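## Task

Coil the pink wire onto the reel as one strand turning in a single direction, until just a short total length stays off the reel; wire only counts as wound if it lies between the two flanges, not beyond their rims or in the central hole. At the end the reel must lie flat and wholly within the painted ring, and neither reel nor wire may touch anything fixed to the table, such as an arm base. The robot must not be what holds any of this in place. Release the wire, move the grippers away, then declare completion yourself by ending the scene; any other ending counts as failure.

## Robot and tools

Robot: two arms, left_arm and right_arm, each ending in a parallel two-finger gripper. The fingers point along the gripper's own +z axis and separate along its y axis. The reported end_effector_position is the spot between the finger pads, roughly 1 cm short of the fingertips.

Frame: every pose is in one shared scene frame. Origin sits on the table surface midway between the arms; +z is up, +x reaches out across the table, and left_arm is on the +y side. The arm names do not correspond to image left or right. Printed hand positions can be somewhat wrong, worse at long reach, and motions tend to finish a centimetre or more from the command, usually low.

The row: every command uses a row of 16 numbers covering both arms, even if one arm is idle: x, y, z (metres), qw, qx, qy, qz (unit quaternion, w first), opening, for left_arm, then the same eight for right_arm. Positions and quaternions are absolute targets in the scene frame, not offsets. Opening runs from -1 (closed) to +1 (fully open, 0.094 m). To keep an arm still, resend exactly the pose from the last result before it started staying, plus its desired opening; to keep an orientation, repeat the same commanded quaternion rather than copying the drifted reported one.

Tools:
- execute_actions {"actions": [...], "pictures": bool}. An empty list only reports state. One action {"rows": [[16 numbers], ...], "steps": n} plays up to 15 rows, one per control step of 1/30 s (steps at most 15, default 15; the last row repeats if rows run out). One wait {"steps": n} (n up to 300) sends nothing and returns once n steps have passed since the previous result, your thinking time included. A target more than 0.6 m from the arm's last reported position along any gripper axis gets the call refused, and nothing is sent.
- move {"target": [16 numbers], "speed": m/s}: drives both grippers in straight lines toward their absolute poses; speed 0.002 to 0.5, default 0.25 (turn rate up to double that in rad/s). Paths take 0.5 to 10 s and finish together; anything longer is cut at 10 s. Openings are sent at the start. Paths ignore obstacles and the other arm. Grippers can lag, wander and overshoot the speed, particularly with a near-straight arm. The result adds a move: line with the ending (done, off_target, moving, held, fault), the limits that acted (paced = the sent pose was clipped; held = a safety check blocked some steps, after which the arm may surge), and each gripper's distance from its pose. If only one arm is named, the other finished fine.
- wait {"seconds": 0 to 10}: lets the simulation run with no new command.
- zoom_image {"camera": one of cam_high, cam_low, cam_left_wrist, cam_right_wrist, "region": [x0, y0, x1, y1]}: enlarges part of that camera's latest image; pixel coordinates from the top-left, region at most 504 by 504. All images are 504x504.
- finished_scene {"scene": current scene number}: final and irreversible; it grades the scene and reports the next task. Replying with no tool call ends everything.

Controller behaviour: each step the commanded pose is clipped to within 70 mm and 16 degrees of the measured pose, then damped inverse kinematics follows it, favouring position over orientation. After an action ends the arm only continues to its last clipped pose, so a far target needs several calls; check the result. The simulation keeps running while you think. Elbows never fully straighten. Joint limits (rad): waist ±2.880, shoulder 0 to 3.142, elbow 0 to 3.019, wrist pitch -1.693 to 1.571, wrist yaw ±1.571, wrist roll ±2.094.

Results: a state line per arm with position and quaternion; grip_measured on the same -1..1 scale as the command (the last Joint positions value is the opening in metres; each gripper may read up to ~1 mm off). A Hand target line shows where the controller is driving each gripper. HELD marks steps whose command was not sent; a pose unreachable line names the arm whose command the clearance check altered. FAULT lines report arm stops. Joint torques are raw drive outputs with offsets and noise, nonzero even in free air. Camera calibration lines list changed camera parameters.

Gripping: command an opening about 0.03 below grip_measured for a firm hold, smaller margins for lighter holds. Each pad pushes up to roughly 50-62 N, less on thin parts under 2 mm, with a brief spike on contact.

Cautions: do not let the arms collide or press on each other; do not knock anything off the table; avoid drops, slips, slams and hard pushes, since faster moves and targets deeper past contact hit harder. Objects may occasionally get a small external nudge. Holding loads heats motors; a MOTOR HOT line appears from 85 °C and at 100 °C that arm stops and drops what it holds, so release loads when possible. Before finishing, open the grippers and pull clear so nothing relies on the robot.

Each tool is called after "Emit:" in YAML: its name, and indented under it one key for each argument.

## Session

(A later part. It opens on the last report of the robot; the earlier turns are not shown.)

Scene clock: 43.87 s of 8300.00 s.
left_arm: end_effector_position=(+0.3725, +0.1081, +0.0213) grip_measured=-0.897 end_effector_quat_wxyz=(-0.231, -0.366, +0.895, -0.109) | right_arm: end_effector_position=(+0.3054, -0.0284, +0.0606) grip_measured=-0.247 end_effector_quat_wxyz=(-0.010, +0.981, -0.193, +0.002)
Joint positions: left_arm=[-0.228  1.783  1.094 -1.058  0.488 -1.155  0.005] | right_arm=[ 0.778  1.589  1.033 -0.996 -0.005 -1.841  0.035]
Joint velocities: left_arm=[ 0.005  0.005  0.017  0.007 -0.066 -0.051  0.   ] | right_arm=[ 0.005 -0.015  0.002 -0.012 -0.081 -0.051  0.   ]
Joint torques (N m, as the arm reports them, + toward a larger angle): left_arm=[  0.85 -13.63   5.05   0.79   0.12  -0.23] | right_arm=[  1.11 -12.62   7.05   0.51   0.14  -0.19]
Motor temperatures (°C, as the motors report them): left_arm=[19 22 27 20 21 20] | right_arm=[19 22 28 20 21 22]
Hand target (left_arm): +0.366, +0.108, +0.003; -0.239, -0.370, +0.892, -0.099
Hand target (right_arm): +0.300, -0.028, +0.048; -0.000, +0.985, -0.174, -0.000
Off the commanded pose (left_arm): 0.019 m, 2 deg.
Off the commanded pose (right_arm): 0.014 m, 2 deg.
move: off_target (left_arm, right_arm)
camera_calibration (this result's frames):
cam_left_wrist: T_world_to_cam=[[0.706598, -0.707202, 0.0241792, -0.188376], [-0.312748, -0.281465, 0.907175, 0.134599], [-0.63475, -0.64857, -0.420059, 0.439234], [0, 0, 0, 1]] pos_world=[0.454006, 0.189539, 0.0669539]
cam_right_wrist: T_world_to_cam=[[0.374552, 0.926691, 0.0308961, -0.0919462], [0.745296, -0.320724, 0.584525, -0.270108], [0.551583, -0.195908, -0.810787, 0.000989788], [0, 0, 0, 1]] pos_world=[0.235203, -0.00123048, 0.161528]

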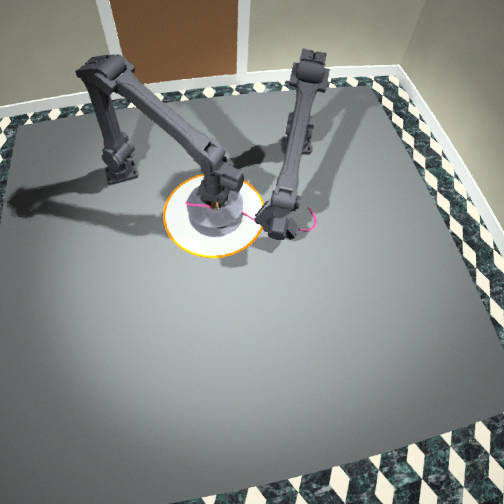

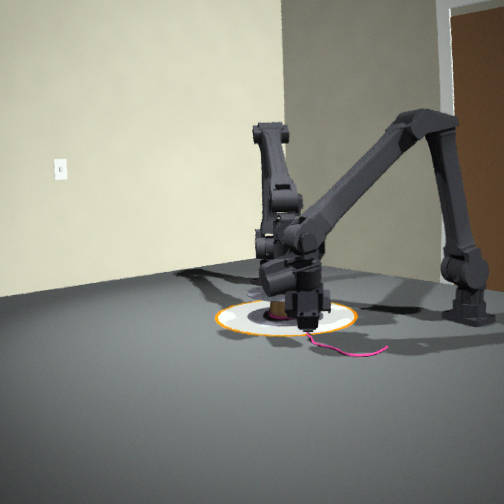

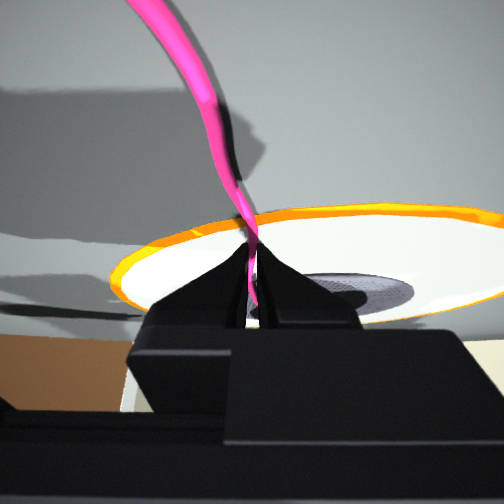

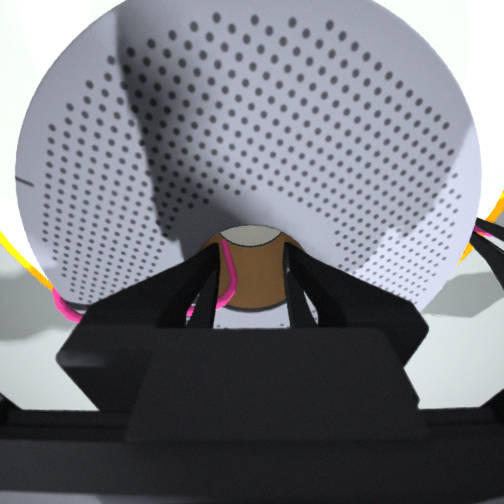

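Emit:
move:
  target: [0.366,0.108,0.003,-0.239,-0.370,0.893,-0.099,-0.75, 0.30,-0.028,0.12,0,-0.985,0.174,0,-0.4]
  speed: 0.1

Emit:
move:
  target: [0.366,0.108,0.003,-0.239,-0.370,0.893,-0.099,-0.75, 0.30,-0.028,0.12,0,-0.423,0.906,0,-1]
  speed: 0.5

Emit:
move:
  target: [0.366,0.108,0.003,-0.239,-0.370,0.893,-0.099,-0.75, 0.30,-0.028,0.11,0,0.5,0.866,0,-1]
  speed: 0.5

Emit:
move:
  target: [0.366,0.108,0.003,-0.239,-0.370,0.893,-0.099,-0.75, 0.30,-0.028,0.048,0,0.5,0.866,0,-1]
  speed: 0.06

Emit:
move:
  target: [0.366,0.108,0.003,-0.239,-0.370,0.893,-0.099,-0.75, 0.30,-0.028,0.048,0,0.5,0.866,0,-0.15]
  speed: 0.06

Scene clock: 51.13 s of 8300.00 s.
left_arm: end_effector_position=(+0.3726, +0.1080, +0.0213) grip_measured=-0.753 end_effector_quat_wxyz=(-0.231, -0.365, +0.895, -0.109) | right_arm: end_effector_position=(+0.2936, -0.0443, +0.1002) grip_measured=-0.398 end_effector_quat_wxyz=(+0.019, +0.982, -0.185, -0.011)
Joint positions: left_arm=[-0.228  1.783  1.094 -1.058  0.489 -1.155  0.012] | right_arm=[ 0.778  1.526  1.077 -1.165 -0.003 -1.856  0.028]
Joint velocities: left_arm=[-0.005 -0.005  0.002  0.007 -0.037 -0.066  0.001] | right_arm=[-0.015 -0.005 -0.017 -0.012  0.037  0.066  0.   ]
Joint torques (N m, as the arm reports them, + toward a larger angle): left_arm=[  0.8  -13.62   5.03   0.76   0.11  -0.23] | right_arm=[  1.14 -15.52  12.51  -0.57   0.06  -0.05]
Motor temperatures (°C, as the motors report them): left_arm=[19 22 27 20 21 20] | right_arm=[19 22 28 20 21 22]
Hand target (left_arm): +0.366, +0.108, +0.003; -0.239, -0.370, +0.892, -0.099
Hand target (right_arm): +0.299, -0.029, +0.120; -0.000, +0.985, -0.174, -0.000
Off the commanded pose (left_arm): 0.019 m, 2 deg.
Off the commanded pose (right_arm): 0.026 m, 3 deg.
After step 90, 3.27 s passed at rest.
move: off_target (left_arm, right_arm)
camera_calibration (this result's frames):
cam_left_wrist: T_world_to_cam=[[0.706632, -0.707139, 0.0250255, -0.188598], [-0.313221, -0.280891, 0.90719, 0.134721], [-0.634479, -0.648887, -0.419977, 0.439171], [0, 0, 0, 1]] pos_world=[0.454112, 0.18945, 0.0669446]
cam_right_wrist: T_world_to_cam=[[0.360351, 0.932331, -0.0300805, -0.0635732], [0.771181, -0.279614, 0.571922, -0.294112], [0.52481, -0.229291, -0.819756, 0.0437802], [0, 0, 0, 1]] pos_world=[0.226746, -0.012928, 0.202186]

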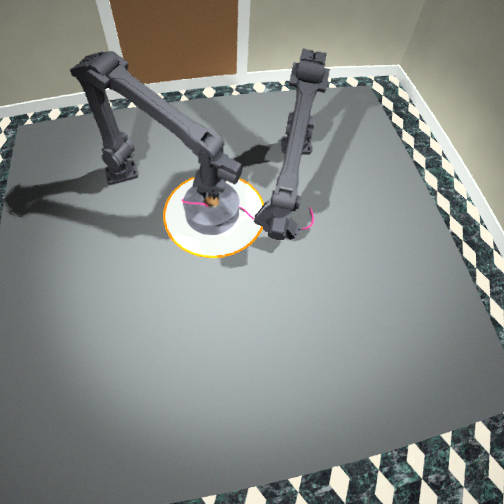

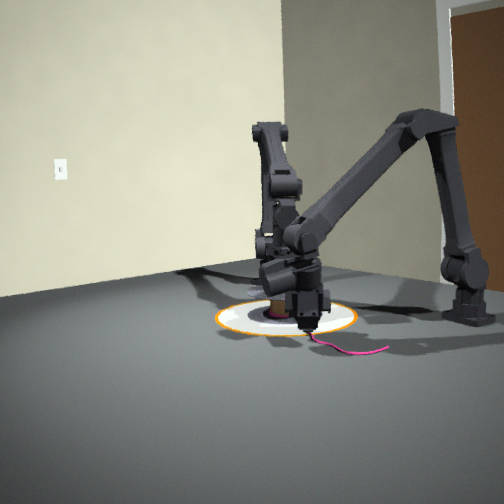

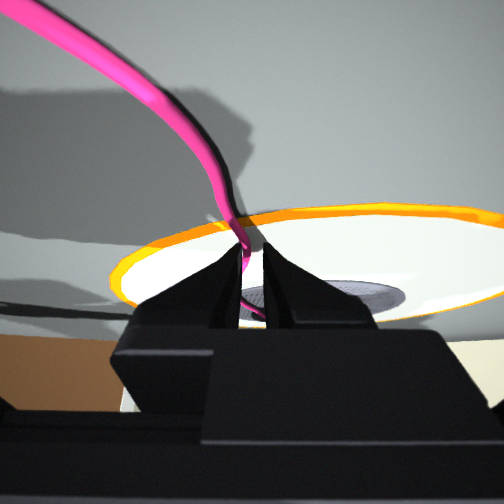

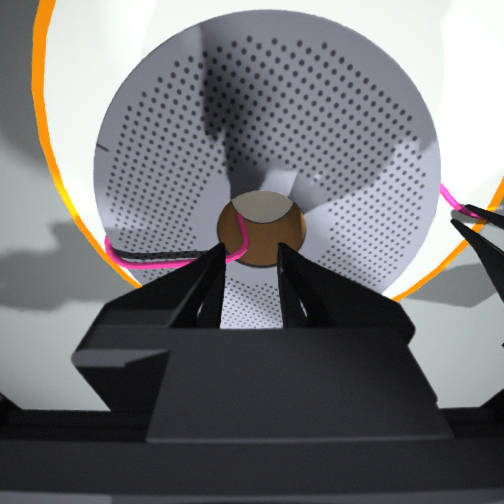

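Scene clock: 53.77 s of 8300.00 s.
left_arm: end_effector_position=(+0.3726, +0.1080, +0.0215) grip_measured=-0.753 end_effector_quat_wxyz=(-0.231, -0.365, +0.895, -0.110) | right_arm: end_effector_position=(+0.2936, -0.0442, +0.1002) grip_measured=-0.996 end_effector_quat_wxyz=(-0.020, -0.423, +0.906, -0.009)
Joint positions: left_arm=[-0.228  1.783  1.094 -1.058  0.489 -1.155  0.012] | right_arm=[ 0.778  1.526  1.077 -1.165 -0.003  0.038  0.   ]
Joint velocities: left_arm=[ 0.005 -0.015 -0.007  0.012 -0.007  0.007  0.001] | right_arm=[-0.005  0.005  0.007 -0.017  0.037  0.037 -0.   ]
Joint torques (N m, as the arm reports them, + toward a larger angle): left_arm=[  0.84 -13.6    5.05   0.77   0.1   -0.23] | right_arm=[  1.05 -14.79  12.67  -0.47   0.15   0.15]
Motor temperatures (°C, as the motors report them): left_arm=[19 22 27 20 21 20] | right_arm=[19 22 28 20 21 22]
Hand target (left_arm): +0.366, +0.108, +0.004; -0.239, -0.370, +0.893, -0.099
Hand target (right_arm): +0.300, -0.029, +0.120; +0.000, -0.423, +0.906, +0.000
Off the commanded pose (left_arm): 0.020 m, 2 deg.
Off the commanded pose (right_arm): 0.026 m, 3 deg.
move: off_target (left_arm, right_arm)
camera_calibration (this result's frames):
cam_left_wrist: T_world_to_cam=[[0.706623, -0.707135, 0.025382, -0.188645], [-0.313536, -0.280749, 0.907125, 0.134692], [-0.634333, -0.648953, -0.420096, 0.439204], [0, 0, 0, 1]] pos_world=[0.454134, 0.18944, 0.0671134]
cam_right_wrist: T_world_to_cam=[[0.770101, -0.637849, 0.00964147, -0.25731], [-0.505271, -0.600669, 0.619595, 0.0617056], [-0.389417, -0.482022, -0.784862, 0.297543], [0, 0, 0, 1]] pos_world=[0.345201, 0.016362, 0.197778]

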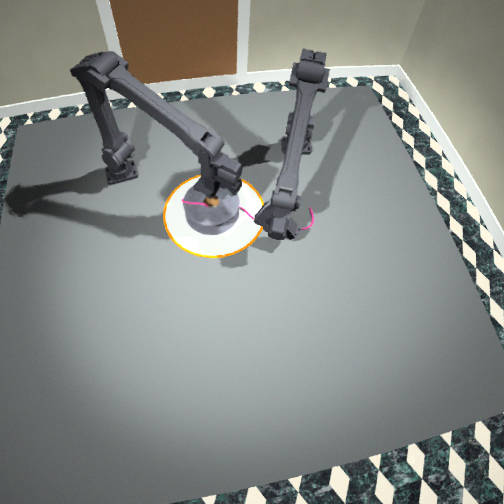

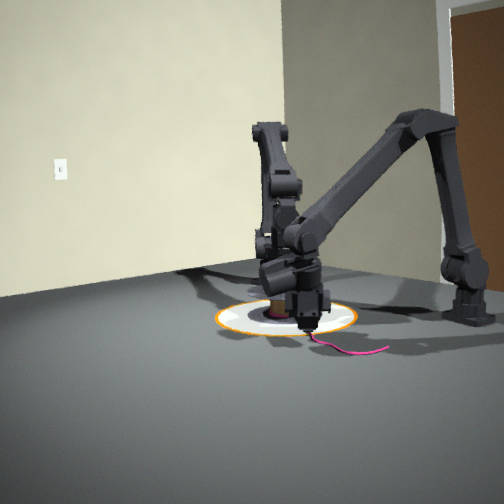

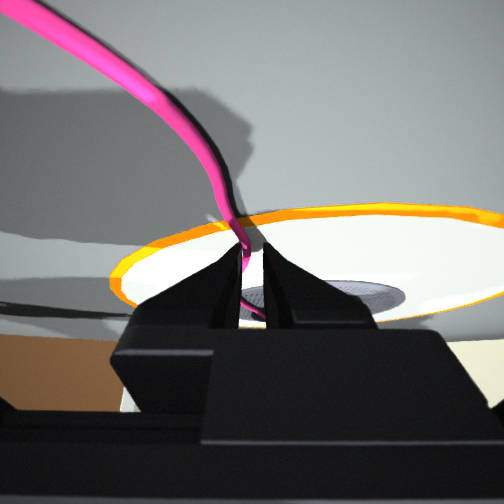

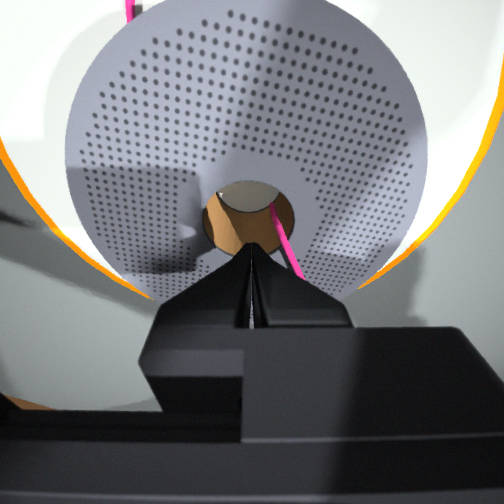

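Scene clock: 56.43 s of 8300.00 s.
left_arm: end_effector_position=(+0.3726, +0.1080, +0.0215) grip_measured=-0.753 end_effector_quat_wxyz=(-0.231, -0.365, +0.895, -0.110) | right_arm: end_effector_position=(+0.2940, -0.0437, +0.1002) grip_measured=-0.996 end_effector_quat_wxyz=(-0.004, +0.500, +0.866, -0.020)
Joint positions: left_arm=[-0.228  1.783  1.094 -1.058  0.489 -1.155  0.012] | right_arm=[ 0.778  1.526  1.077 -1.162 -0.003  1.959  0.   ]
Joint velocities: left_arm=[-0.005 -0.005  0.007 -0.022  0.051 -0.007 -0.001] | right_arm=[ 0.005 -0.005 -0.002 -0.012  0.066 -0.022  0.   ]
Joint torques (N m, as the arm reports them, + toward a larger angle): left_arm=[  0.86 -13.54   5.04   0.76   0.1   -0.23] | right_arm=[  1.1  -13.69  11.23   0.29   0.22   0.17]
Motor temperatures (°C, as the motors report them): left_arm=[19 22 27 20 21 20] | right_arm=[19 22 29 20 21 22]
Hand target (left_arm): +0.366, +0.108, +0.003; -0.239, -0.370, +0.892, -0.099
Hand target (right_arm): +0.300, -0.029, +0.110; -0.000, +0.500, +0.866, -0.000
Off the commanded pose (left_arm): 0.020 m, 2 deg.
Off the commanded pose (right_arm): 0.019 m, 2 deg.
move: off_target (left_arm, right_arm)
camera_calibration (this result's frames):
cam_left_wrist: T_world_to_cam=[[0.706623, -0.707135, 0.025382, -0.188645], [-0.313536, -0.280749, 0.907125, 0.134692], [-0.634333, -0.648953, -0.420096, 0.439204], [0, 0, 0, 1]] pos_world=[0.454134, 0.18944, 0.0671134]
cam_right_wrist: T_world_to_cam=[[-0.86277, -0.503073, 0.0504511, 0.224575], [-0.387481, 0.722014, 0.573197, 0.0901174], [-0.324786, 0.474988, -0.817863, 0.324096], [0, 0, 0, 1]] pos_world=[0.333937, -0.10603, 0.202081]

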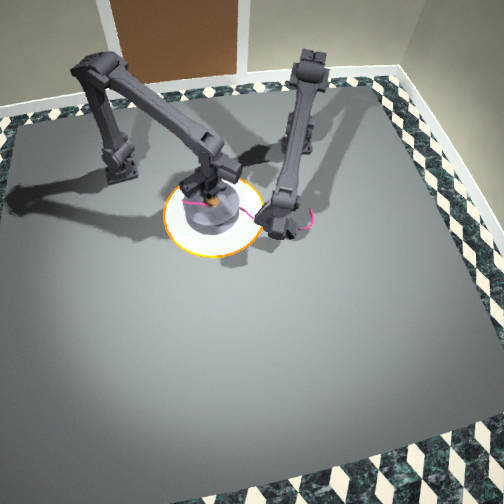

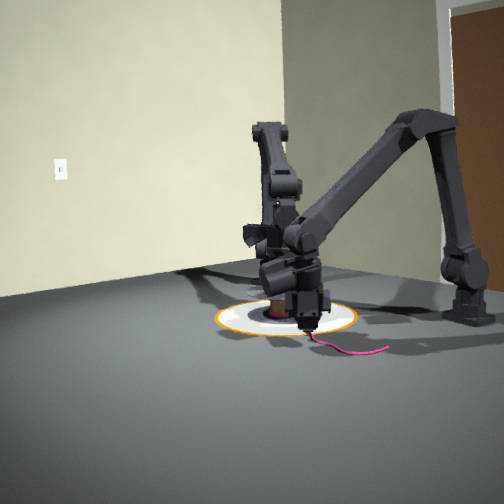

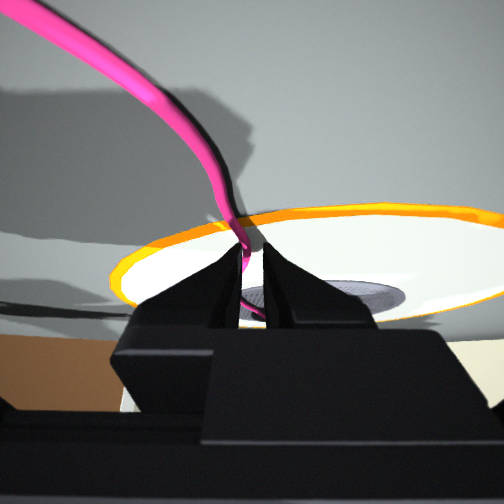

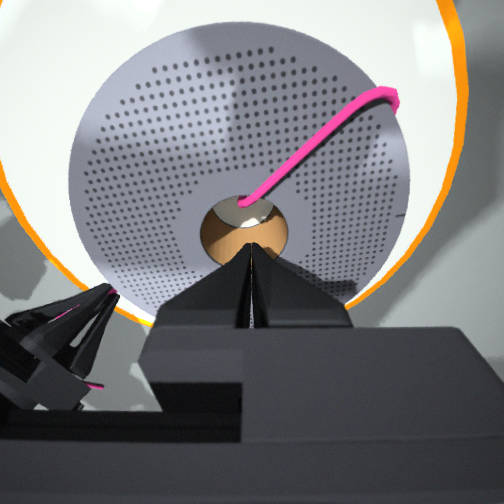

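Scene clock: 57.67 s of 8300.00 s.
left_arm: end_effector_position=(+0.3726, +0.1080, +0.0215) grip_measured=-0.753 end_effector_quat_wxyz=(-0.231, -0.365, +0.895, -0.110) | right_arm: end_effector_position=(+0.3053, -0.0296, +0.0593) grip_measured=-0.996 end_effector_quat_wxyz=(+0.000, +0.501, +0.866, +0.007)
Joint positions: left_arm=[-0.228  1.783  1.094 -1.058  0.489 -1.155  0.012] | right_arm=[ 0.778  1.592  1.033 -0.999 -0.002  1.961  0.   ]
Joint velocities: left_arm=[-0.005 -0.005 -0.002 -0.002  0.037  0.007  0.   ] | right_arm=[ 0.005  0.005  0.012  0.002 -0.066  0.037 -0.001]
Joint torques (N m, as the arm reports them, + toward a larger angle): left_arm=[  0.83 -13.57   5.04   0.78   0.1   -0.23] | right_arm=[  1.05 -12.75   7.07   0.61   0.2    0.16]
Motor temperatures (°C, as the motors report them): left_arm=[19 22 27 20 21 20] | right_arm=[19 22 28 20 21 22]
Hand target (left_arm): +0.366, +0.108, +0.003; -0.239, -0.370, +0.892, -0.099
Hand target (right_arm): +0.300, -0.028, +0.048; +0.000, +0.500, +0.866, +0.000
Off the commanded pose (left_arm): 0.020 m, 2 deg.
Off the commanded pose (right_arm): 0.013 m, 1 deg.
move: off_target (left_arm, right_arm)
camera_calibration (this result's frames):
cam_left_wrist: T_world_to_cam=[[0.706623, -0.707135, 0.025382, -0.188645], [-0.313536, -0.280749, 0.907125, 0.134692], [-0.634333, -0.648953, -0.420096, 0.439204], [0, 0, 0, 1]] pos_world=[0.454134, 0.18944, 0.0671134]
cam_right_wrist: T_world_to_cam=[[-0.864578, -0.502499, -0.000165028, 0.247024], [-0.405949, 0.698265, 0.589602, 0.111598], [-0.296159, 0.509824, -0.807694, 0.279286], [0, 0, 0, 1]] pos_world=[0.341588, -0.0961821, 0.15982]

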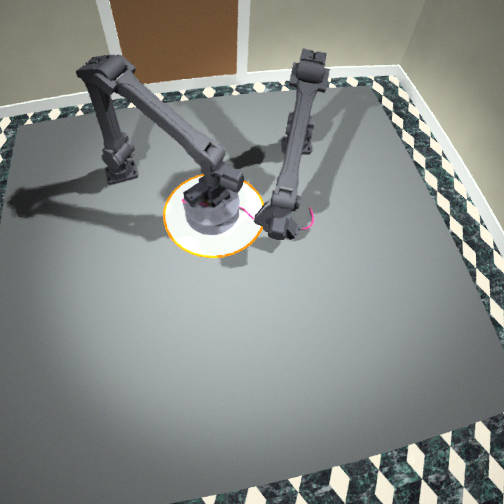

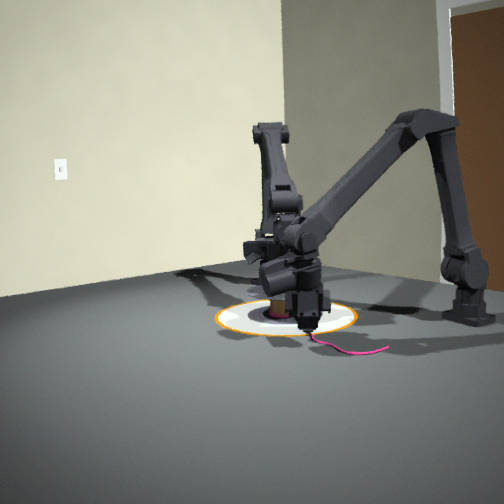

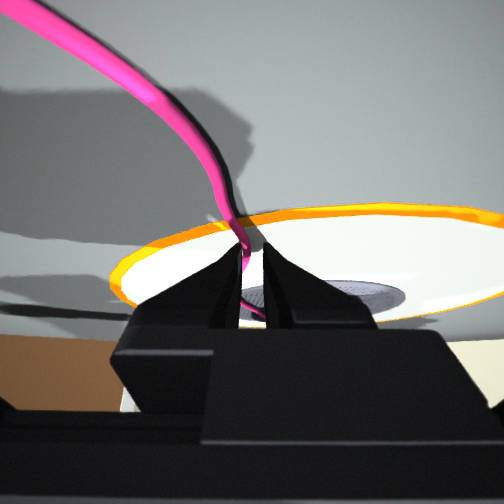

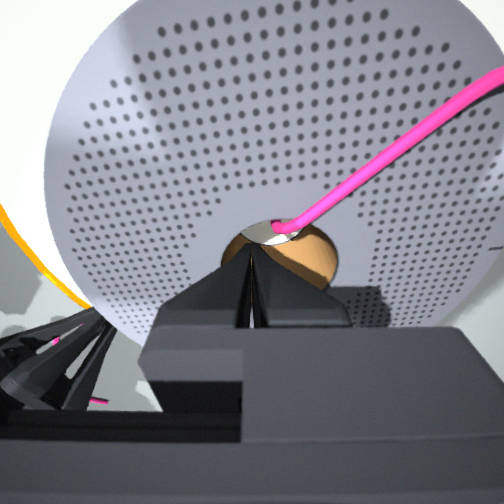

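Scene clock: 58.37 s of 8300.00 s.
left_arm: end_effector_position=(+0.3726, +0.1080, +0.0215) grip_measured=-0.753 end_effector_quat_wxyz=(-0.231, -0.365, +0.895, -0.110) | right_arm: end_effector_position=(+0.3054, -0.0295, +0.0601) grip_measured=-0.261 end_effector_quat_wxyz=(+0.000, +0.501, +0.865, +0.007)
Joint positions: left_arm=[-0.228  1.783  1.094 -1.058  0.489 -1.155  0.012] | right_arm=[ 0.778  1.59   1.033 -0.999 -0.001  1.962  0.035]
Joint velocities: left_arm=[ 0.015  0.005 -0.007 -0.012 -0.051  0.022  0.   ] | right_arm=[-0.015 -0.015 -0.027 -0.002  0.007  0.022 -0.   ]
Joint torques (N m, as the arm reports them, + toward a larger angle): left_arm=[  0.87 -13.56   5.04   0.75   0.1   -0.23] | right_arm=[  1.09 -12.65   7.01   0.61   0.16   0.16]
Motor temperatures (°C, as the motors report them): left_arm=[19 22 27 20 21 20] | right_arm=[19 22 28 20 21 22]
Hand target (left_arm): +0.366, +0.108, +0.003; -0.239, -0.370, +0.892, -0.099
Hand target (right_arm): +0.300, -0.028, +0.048; -0.000, +0.500, +0.866, -0.000
Off the commanded pose (left_arm): 0.020 m, 2 deg.
Off the commanded pose (right_arm): 0.013 m, 1 deg.
move: off_target (left_arm, right_arm)
camera_calibration (this result's frames):
cam_left_wrist: T_world_to_cam=[[0.706623, -0.707135, 0.025382, -0.188645], [-0.313536, -0.280749, 0.907125, 0.134692], [-0.634333, -0.648953, -0.420096, 0.439204], [0, 0, 0, 1]] pos_world=[0.454134, 0.18944, 0.0671134]
cam_right_wrist: T_world_to_cam=[[-0.864962, -0.501833, -0.00207061, 0.247426], [-0.406274, 0.697822, 0.589903, 0.11122], [-0.294588, 0.511085, -0.807471, 0.279457], [0, 0, 0, 1]] pos_world=[0.341524, -0.0962719, 0.160556]

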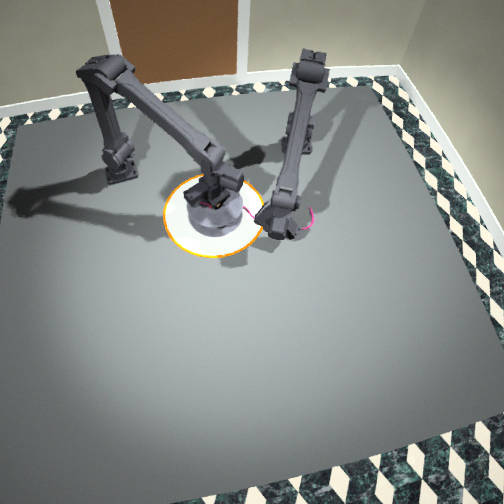

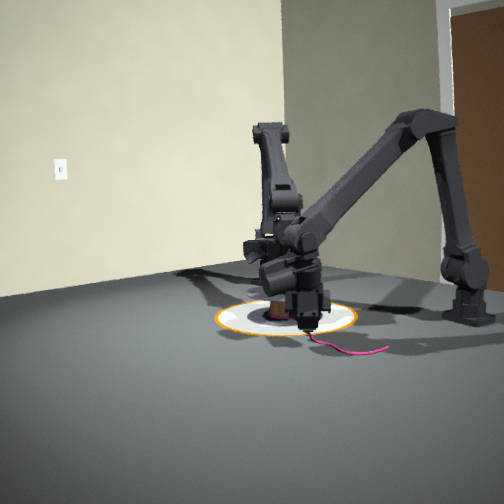

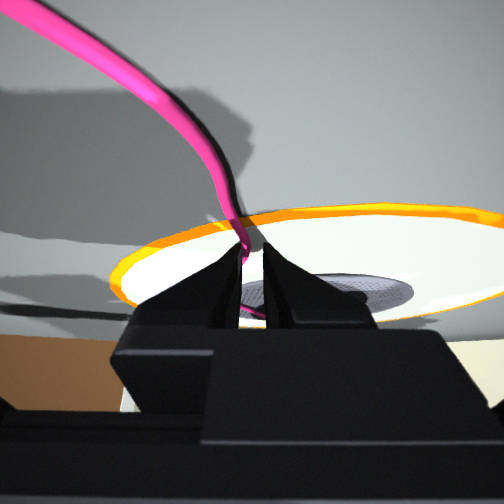

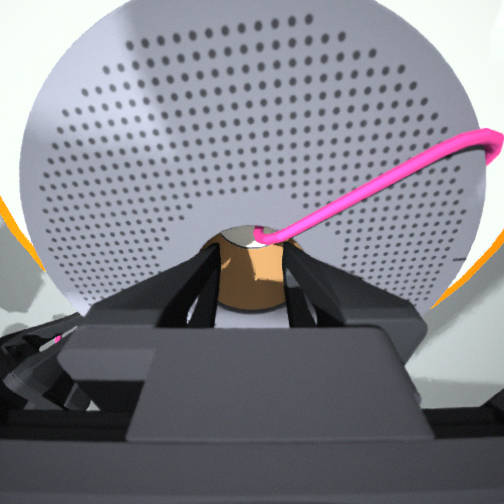

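Emit:
move:
  target: [0.366,0.108,0.003,-0.239,-0.370,0.893,-0.099,-0.75, 0.30,-0.028,0.048,0,-0.423,0.906,0,-0.2]
  speed: 0.3

Emit:
move:
  target: [0.366,0.108,0.003,-0.239,-0.370,0.893,-0.099,-0.75, 0.30,-0.028,0.048,0,-0.985,0.174,0,-0.2]
  speed: 0.3

Emit:
zoom_image:
  camera: "cam_high"
  region: [150, 150, 350, 290]

Scene clock: 65.00 s of 8300.00 s.
left_arm: end_effector_position=(+0.3726, +0.1080, +0.0215) grip_measured=-0.753 end_effector_quat_wxyz=(-0.231, -0.365, +0.895, -0.110) | right_arm: end_effector_position=(+0.3051, -0.0290, +0.0603) grip_measured=-0.257 end_effector_quat_wxyz=(+0.006, -0.406, +0.914, +0.006)
Joint positions: left_arm=[-0.228  1.783  1.094 -1.058  0.489 -1.155  0.012] | right_arm=[ 0.778  1.59   1.033 -0.998 -0.005  0.076  0.035]
Joint velocities: left_arm=[-0.005  0.005 -0.012 -0.017 -0.081 -0.022 -0.   ] | right_arm=[-0.005  0.015  0.002 -0.007 -0.037 -0.095 -0.001]
Joint torques (N m, as the arm reports them, + toward a larger angle): left_arm=[  0.9  -13.59   5.04   0.75   0.1   -0.23] | right_arm=[  1.11 -12.76   7.14   0.71   0.23  -0.21]
Motor temperatures (°C, as the motors report them): left_arm=[19 22 26 20 21 20] | right_arm=[19 22 28 20 21 22]
Hand target (left_arm): +0.366, +0.108, +0.003; -0.239, -0.370, +0.892, -0.099
Hand target (right_arm): +0.300, -0.028, +0.048; -0.000, -0.423, +0.906, -0.000
Off the commanded pose (left_arm): 0.020 m, 2 deg.
Off the commanded pose (right_arm): 0.013 m, 2 deg.
move: off_target (left_arm, right_arm)
camera_calibration (this result's frames):
cam_left_wrist: T_world_to_cam=[[0.706623, -0.707135, 0.025382, -0.188645], [-0.313536, -0.280749, 0.907125, 0.134692], [-0.634333, -0.648953, -0.420096, 0.439204], [0, 0, 0, 1]] pos_world=[0.454134, 0.18944, 0.0671134]
cam_right_wrist: T_world_to_cam=[[0.744913, -0.667138, 0.00550343, -0.248941], [-0.549682, -0.609047, 0.571762, 0.117607], [-0.378092, -0.428938, -0.820401, 0.278239], [0, 0, 0, 1]] pos_world=[0.355286, 0.0248971, 0.162394]

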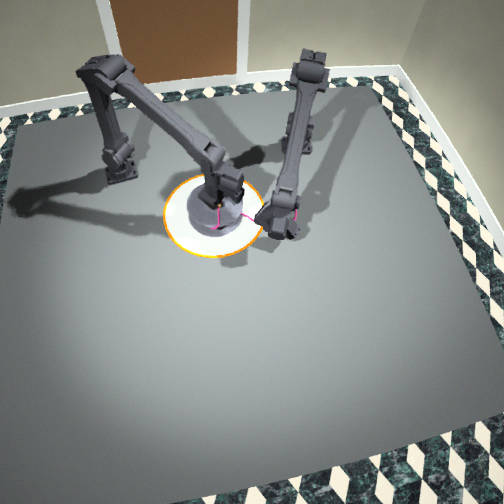

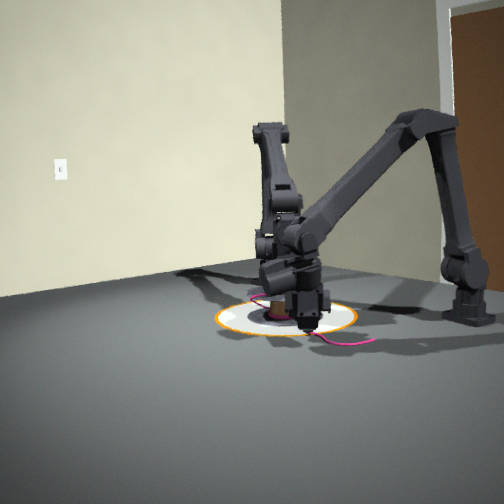

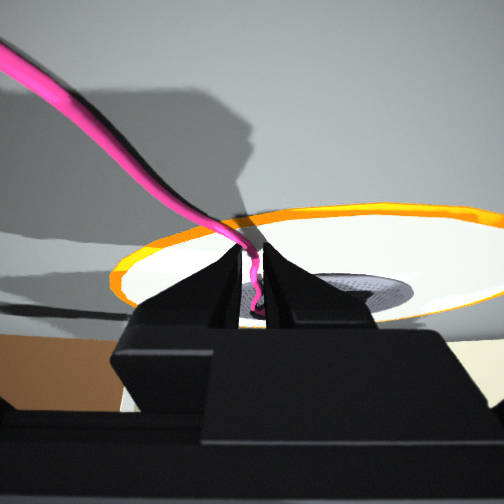

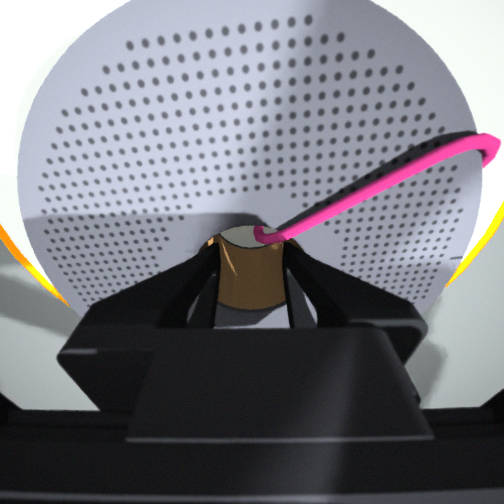

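Scene clock: 68.87 s of 8300.00 s.
left_arm: end_effector_position=(+0.3726, +0.1080, +0.0215) grip_measured=-0.753 end_effector_quat_wxyz=(-0.231, -0.365, +0.895, -0.110) | right_arm: end_effector_position=(+0.3051, -0.0290, +0.0604) grip_measured=-0.253 end_effector_quat_wxyz=(-0.008, +0.981, -0.192, +0.002)
Joint positions: left_arm=[-0.228  1.783  1.094 -1.058  0.489 -1.155  0.012] | right_arm=[ 0.778  1.589  1.033 -0.998 -0.004 -1.842  0.035]
Joint velocities: left_arm=[-0.015  0.005  0.002  0.002  0.022  0.037  0.001] | right_arm=[-0.005  0.005 -0.012 -0.012  0.051 -0.037 -0.001]
Joint torques (N m, as the arm reports them, + toward a larger angle): left_arm=[  0.87 -13.61   5.02   0.75   0.1   -0.23] | right_arm=[  1.07 -12.61   7.04   0.61   0.1   -0.2 ]
Motor temperatures (°C, as the motors report them): left_arm=[19 22 26 20 21 20] | right_arm=[19 22 28 20 21 22]
Hand target (left_arm): +0.366, +0.108, +0.003; -0.239, -0.370, +0.892, -0.099
Hand target (right_arm): +0.300, -0.028, +0.048; +0.000, +0.985, -0.174, -0.000
Off the commanded pose (left_arm): 0.020 m, 2 deg.
Off the commanded pose (right_arm): 0.013 m, 2 deg.
move: off_target (left_arm, right_arm)
camera_calibration (this result's frames):
cam_left_wrist: T_world_to_cam=[[0.706623, -0.707135, 0.025382, -0.188645], [-0.313536, -0.280749, 0.907125, 0.134692], [-0.634333, -0.648953, -0.420096, 0.439204], [0, 0, 0, 1]] pos_world=[0.454134, 0.18944, 0.0671134]
cam_right_wrist: T_world_to_cam=[[0.37318, 0.927333, 0.0281195, -0.0907334], [0.746367, -0.318082, 0.584603, -0.27025], [0.551065, -0.197175, -0.810832, 0.00101532], [0, 0, 0, 1]] pos_world=[0.235006, -0.00162158, 0.161364]

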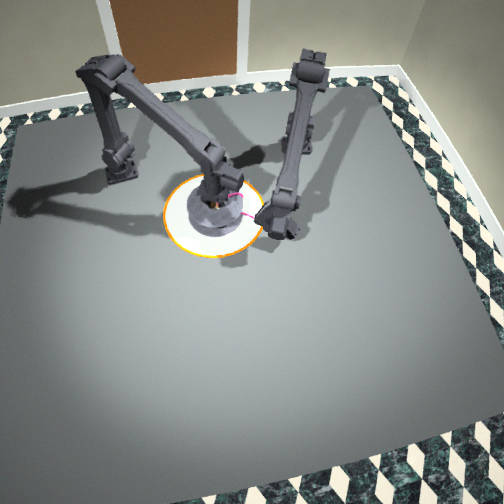

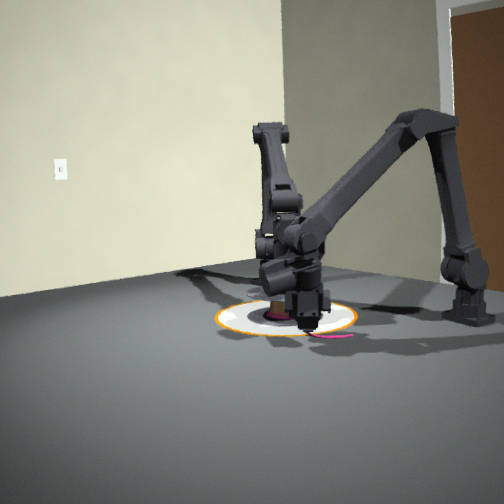

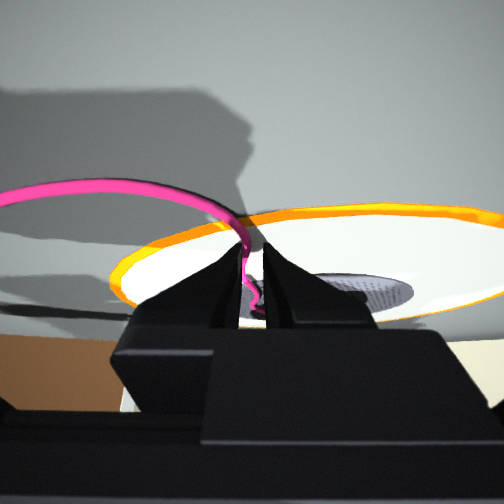

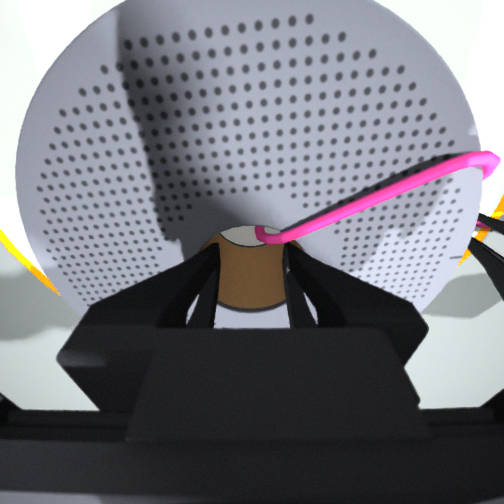

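Region (150, 150, 350, 290) of cam_high's 504x504 image, scaled by 2.520, with more detail than that image has; it fills the top 353 rows of this view, and the rest is white.

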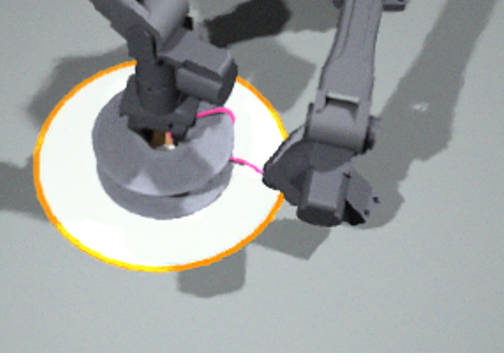

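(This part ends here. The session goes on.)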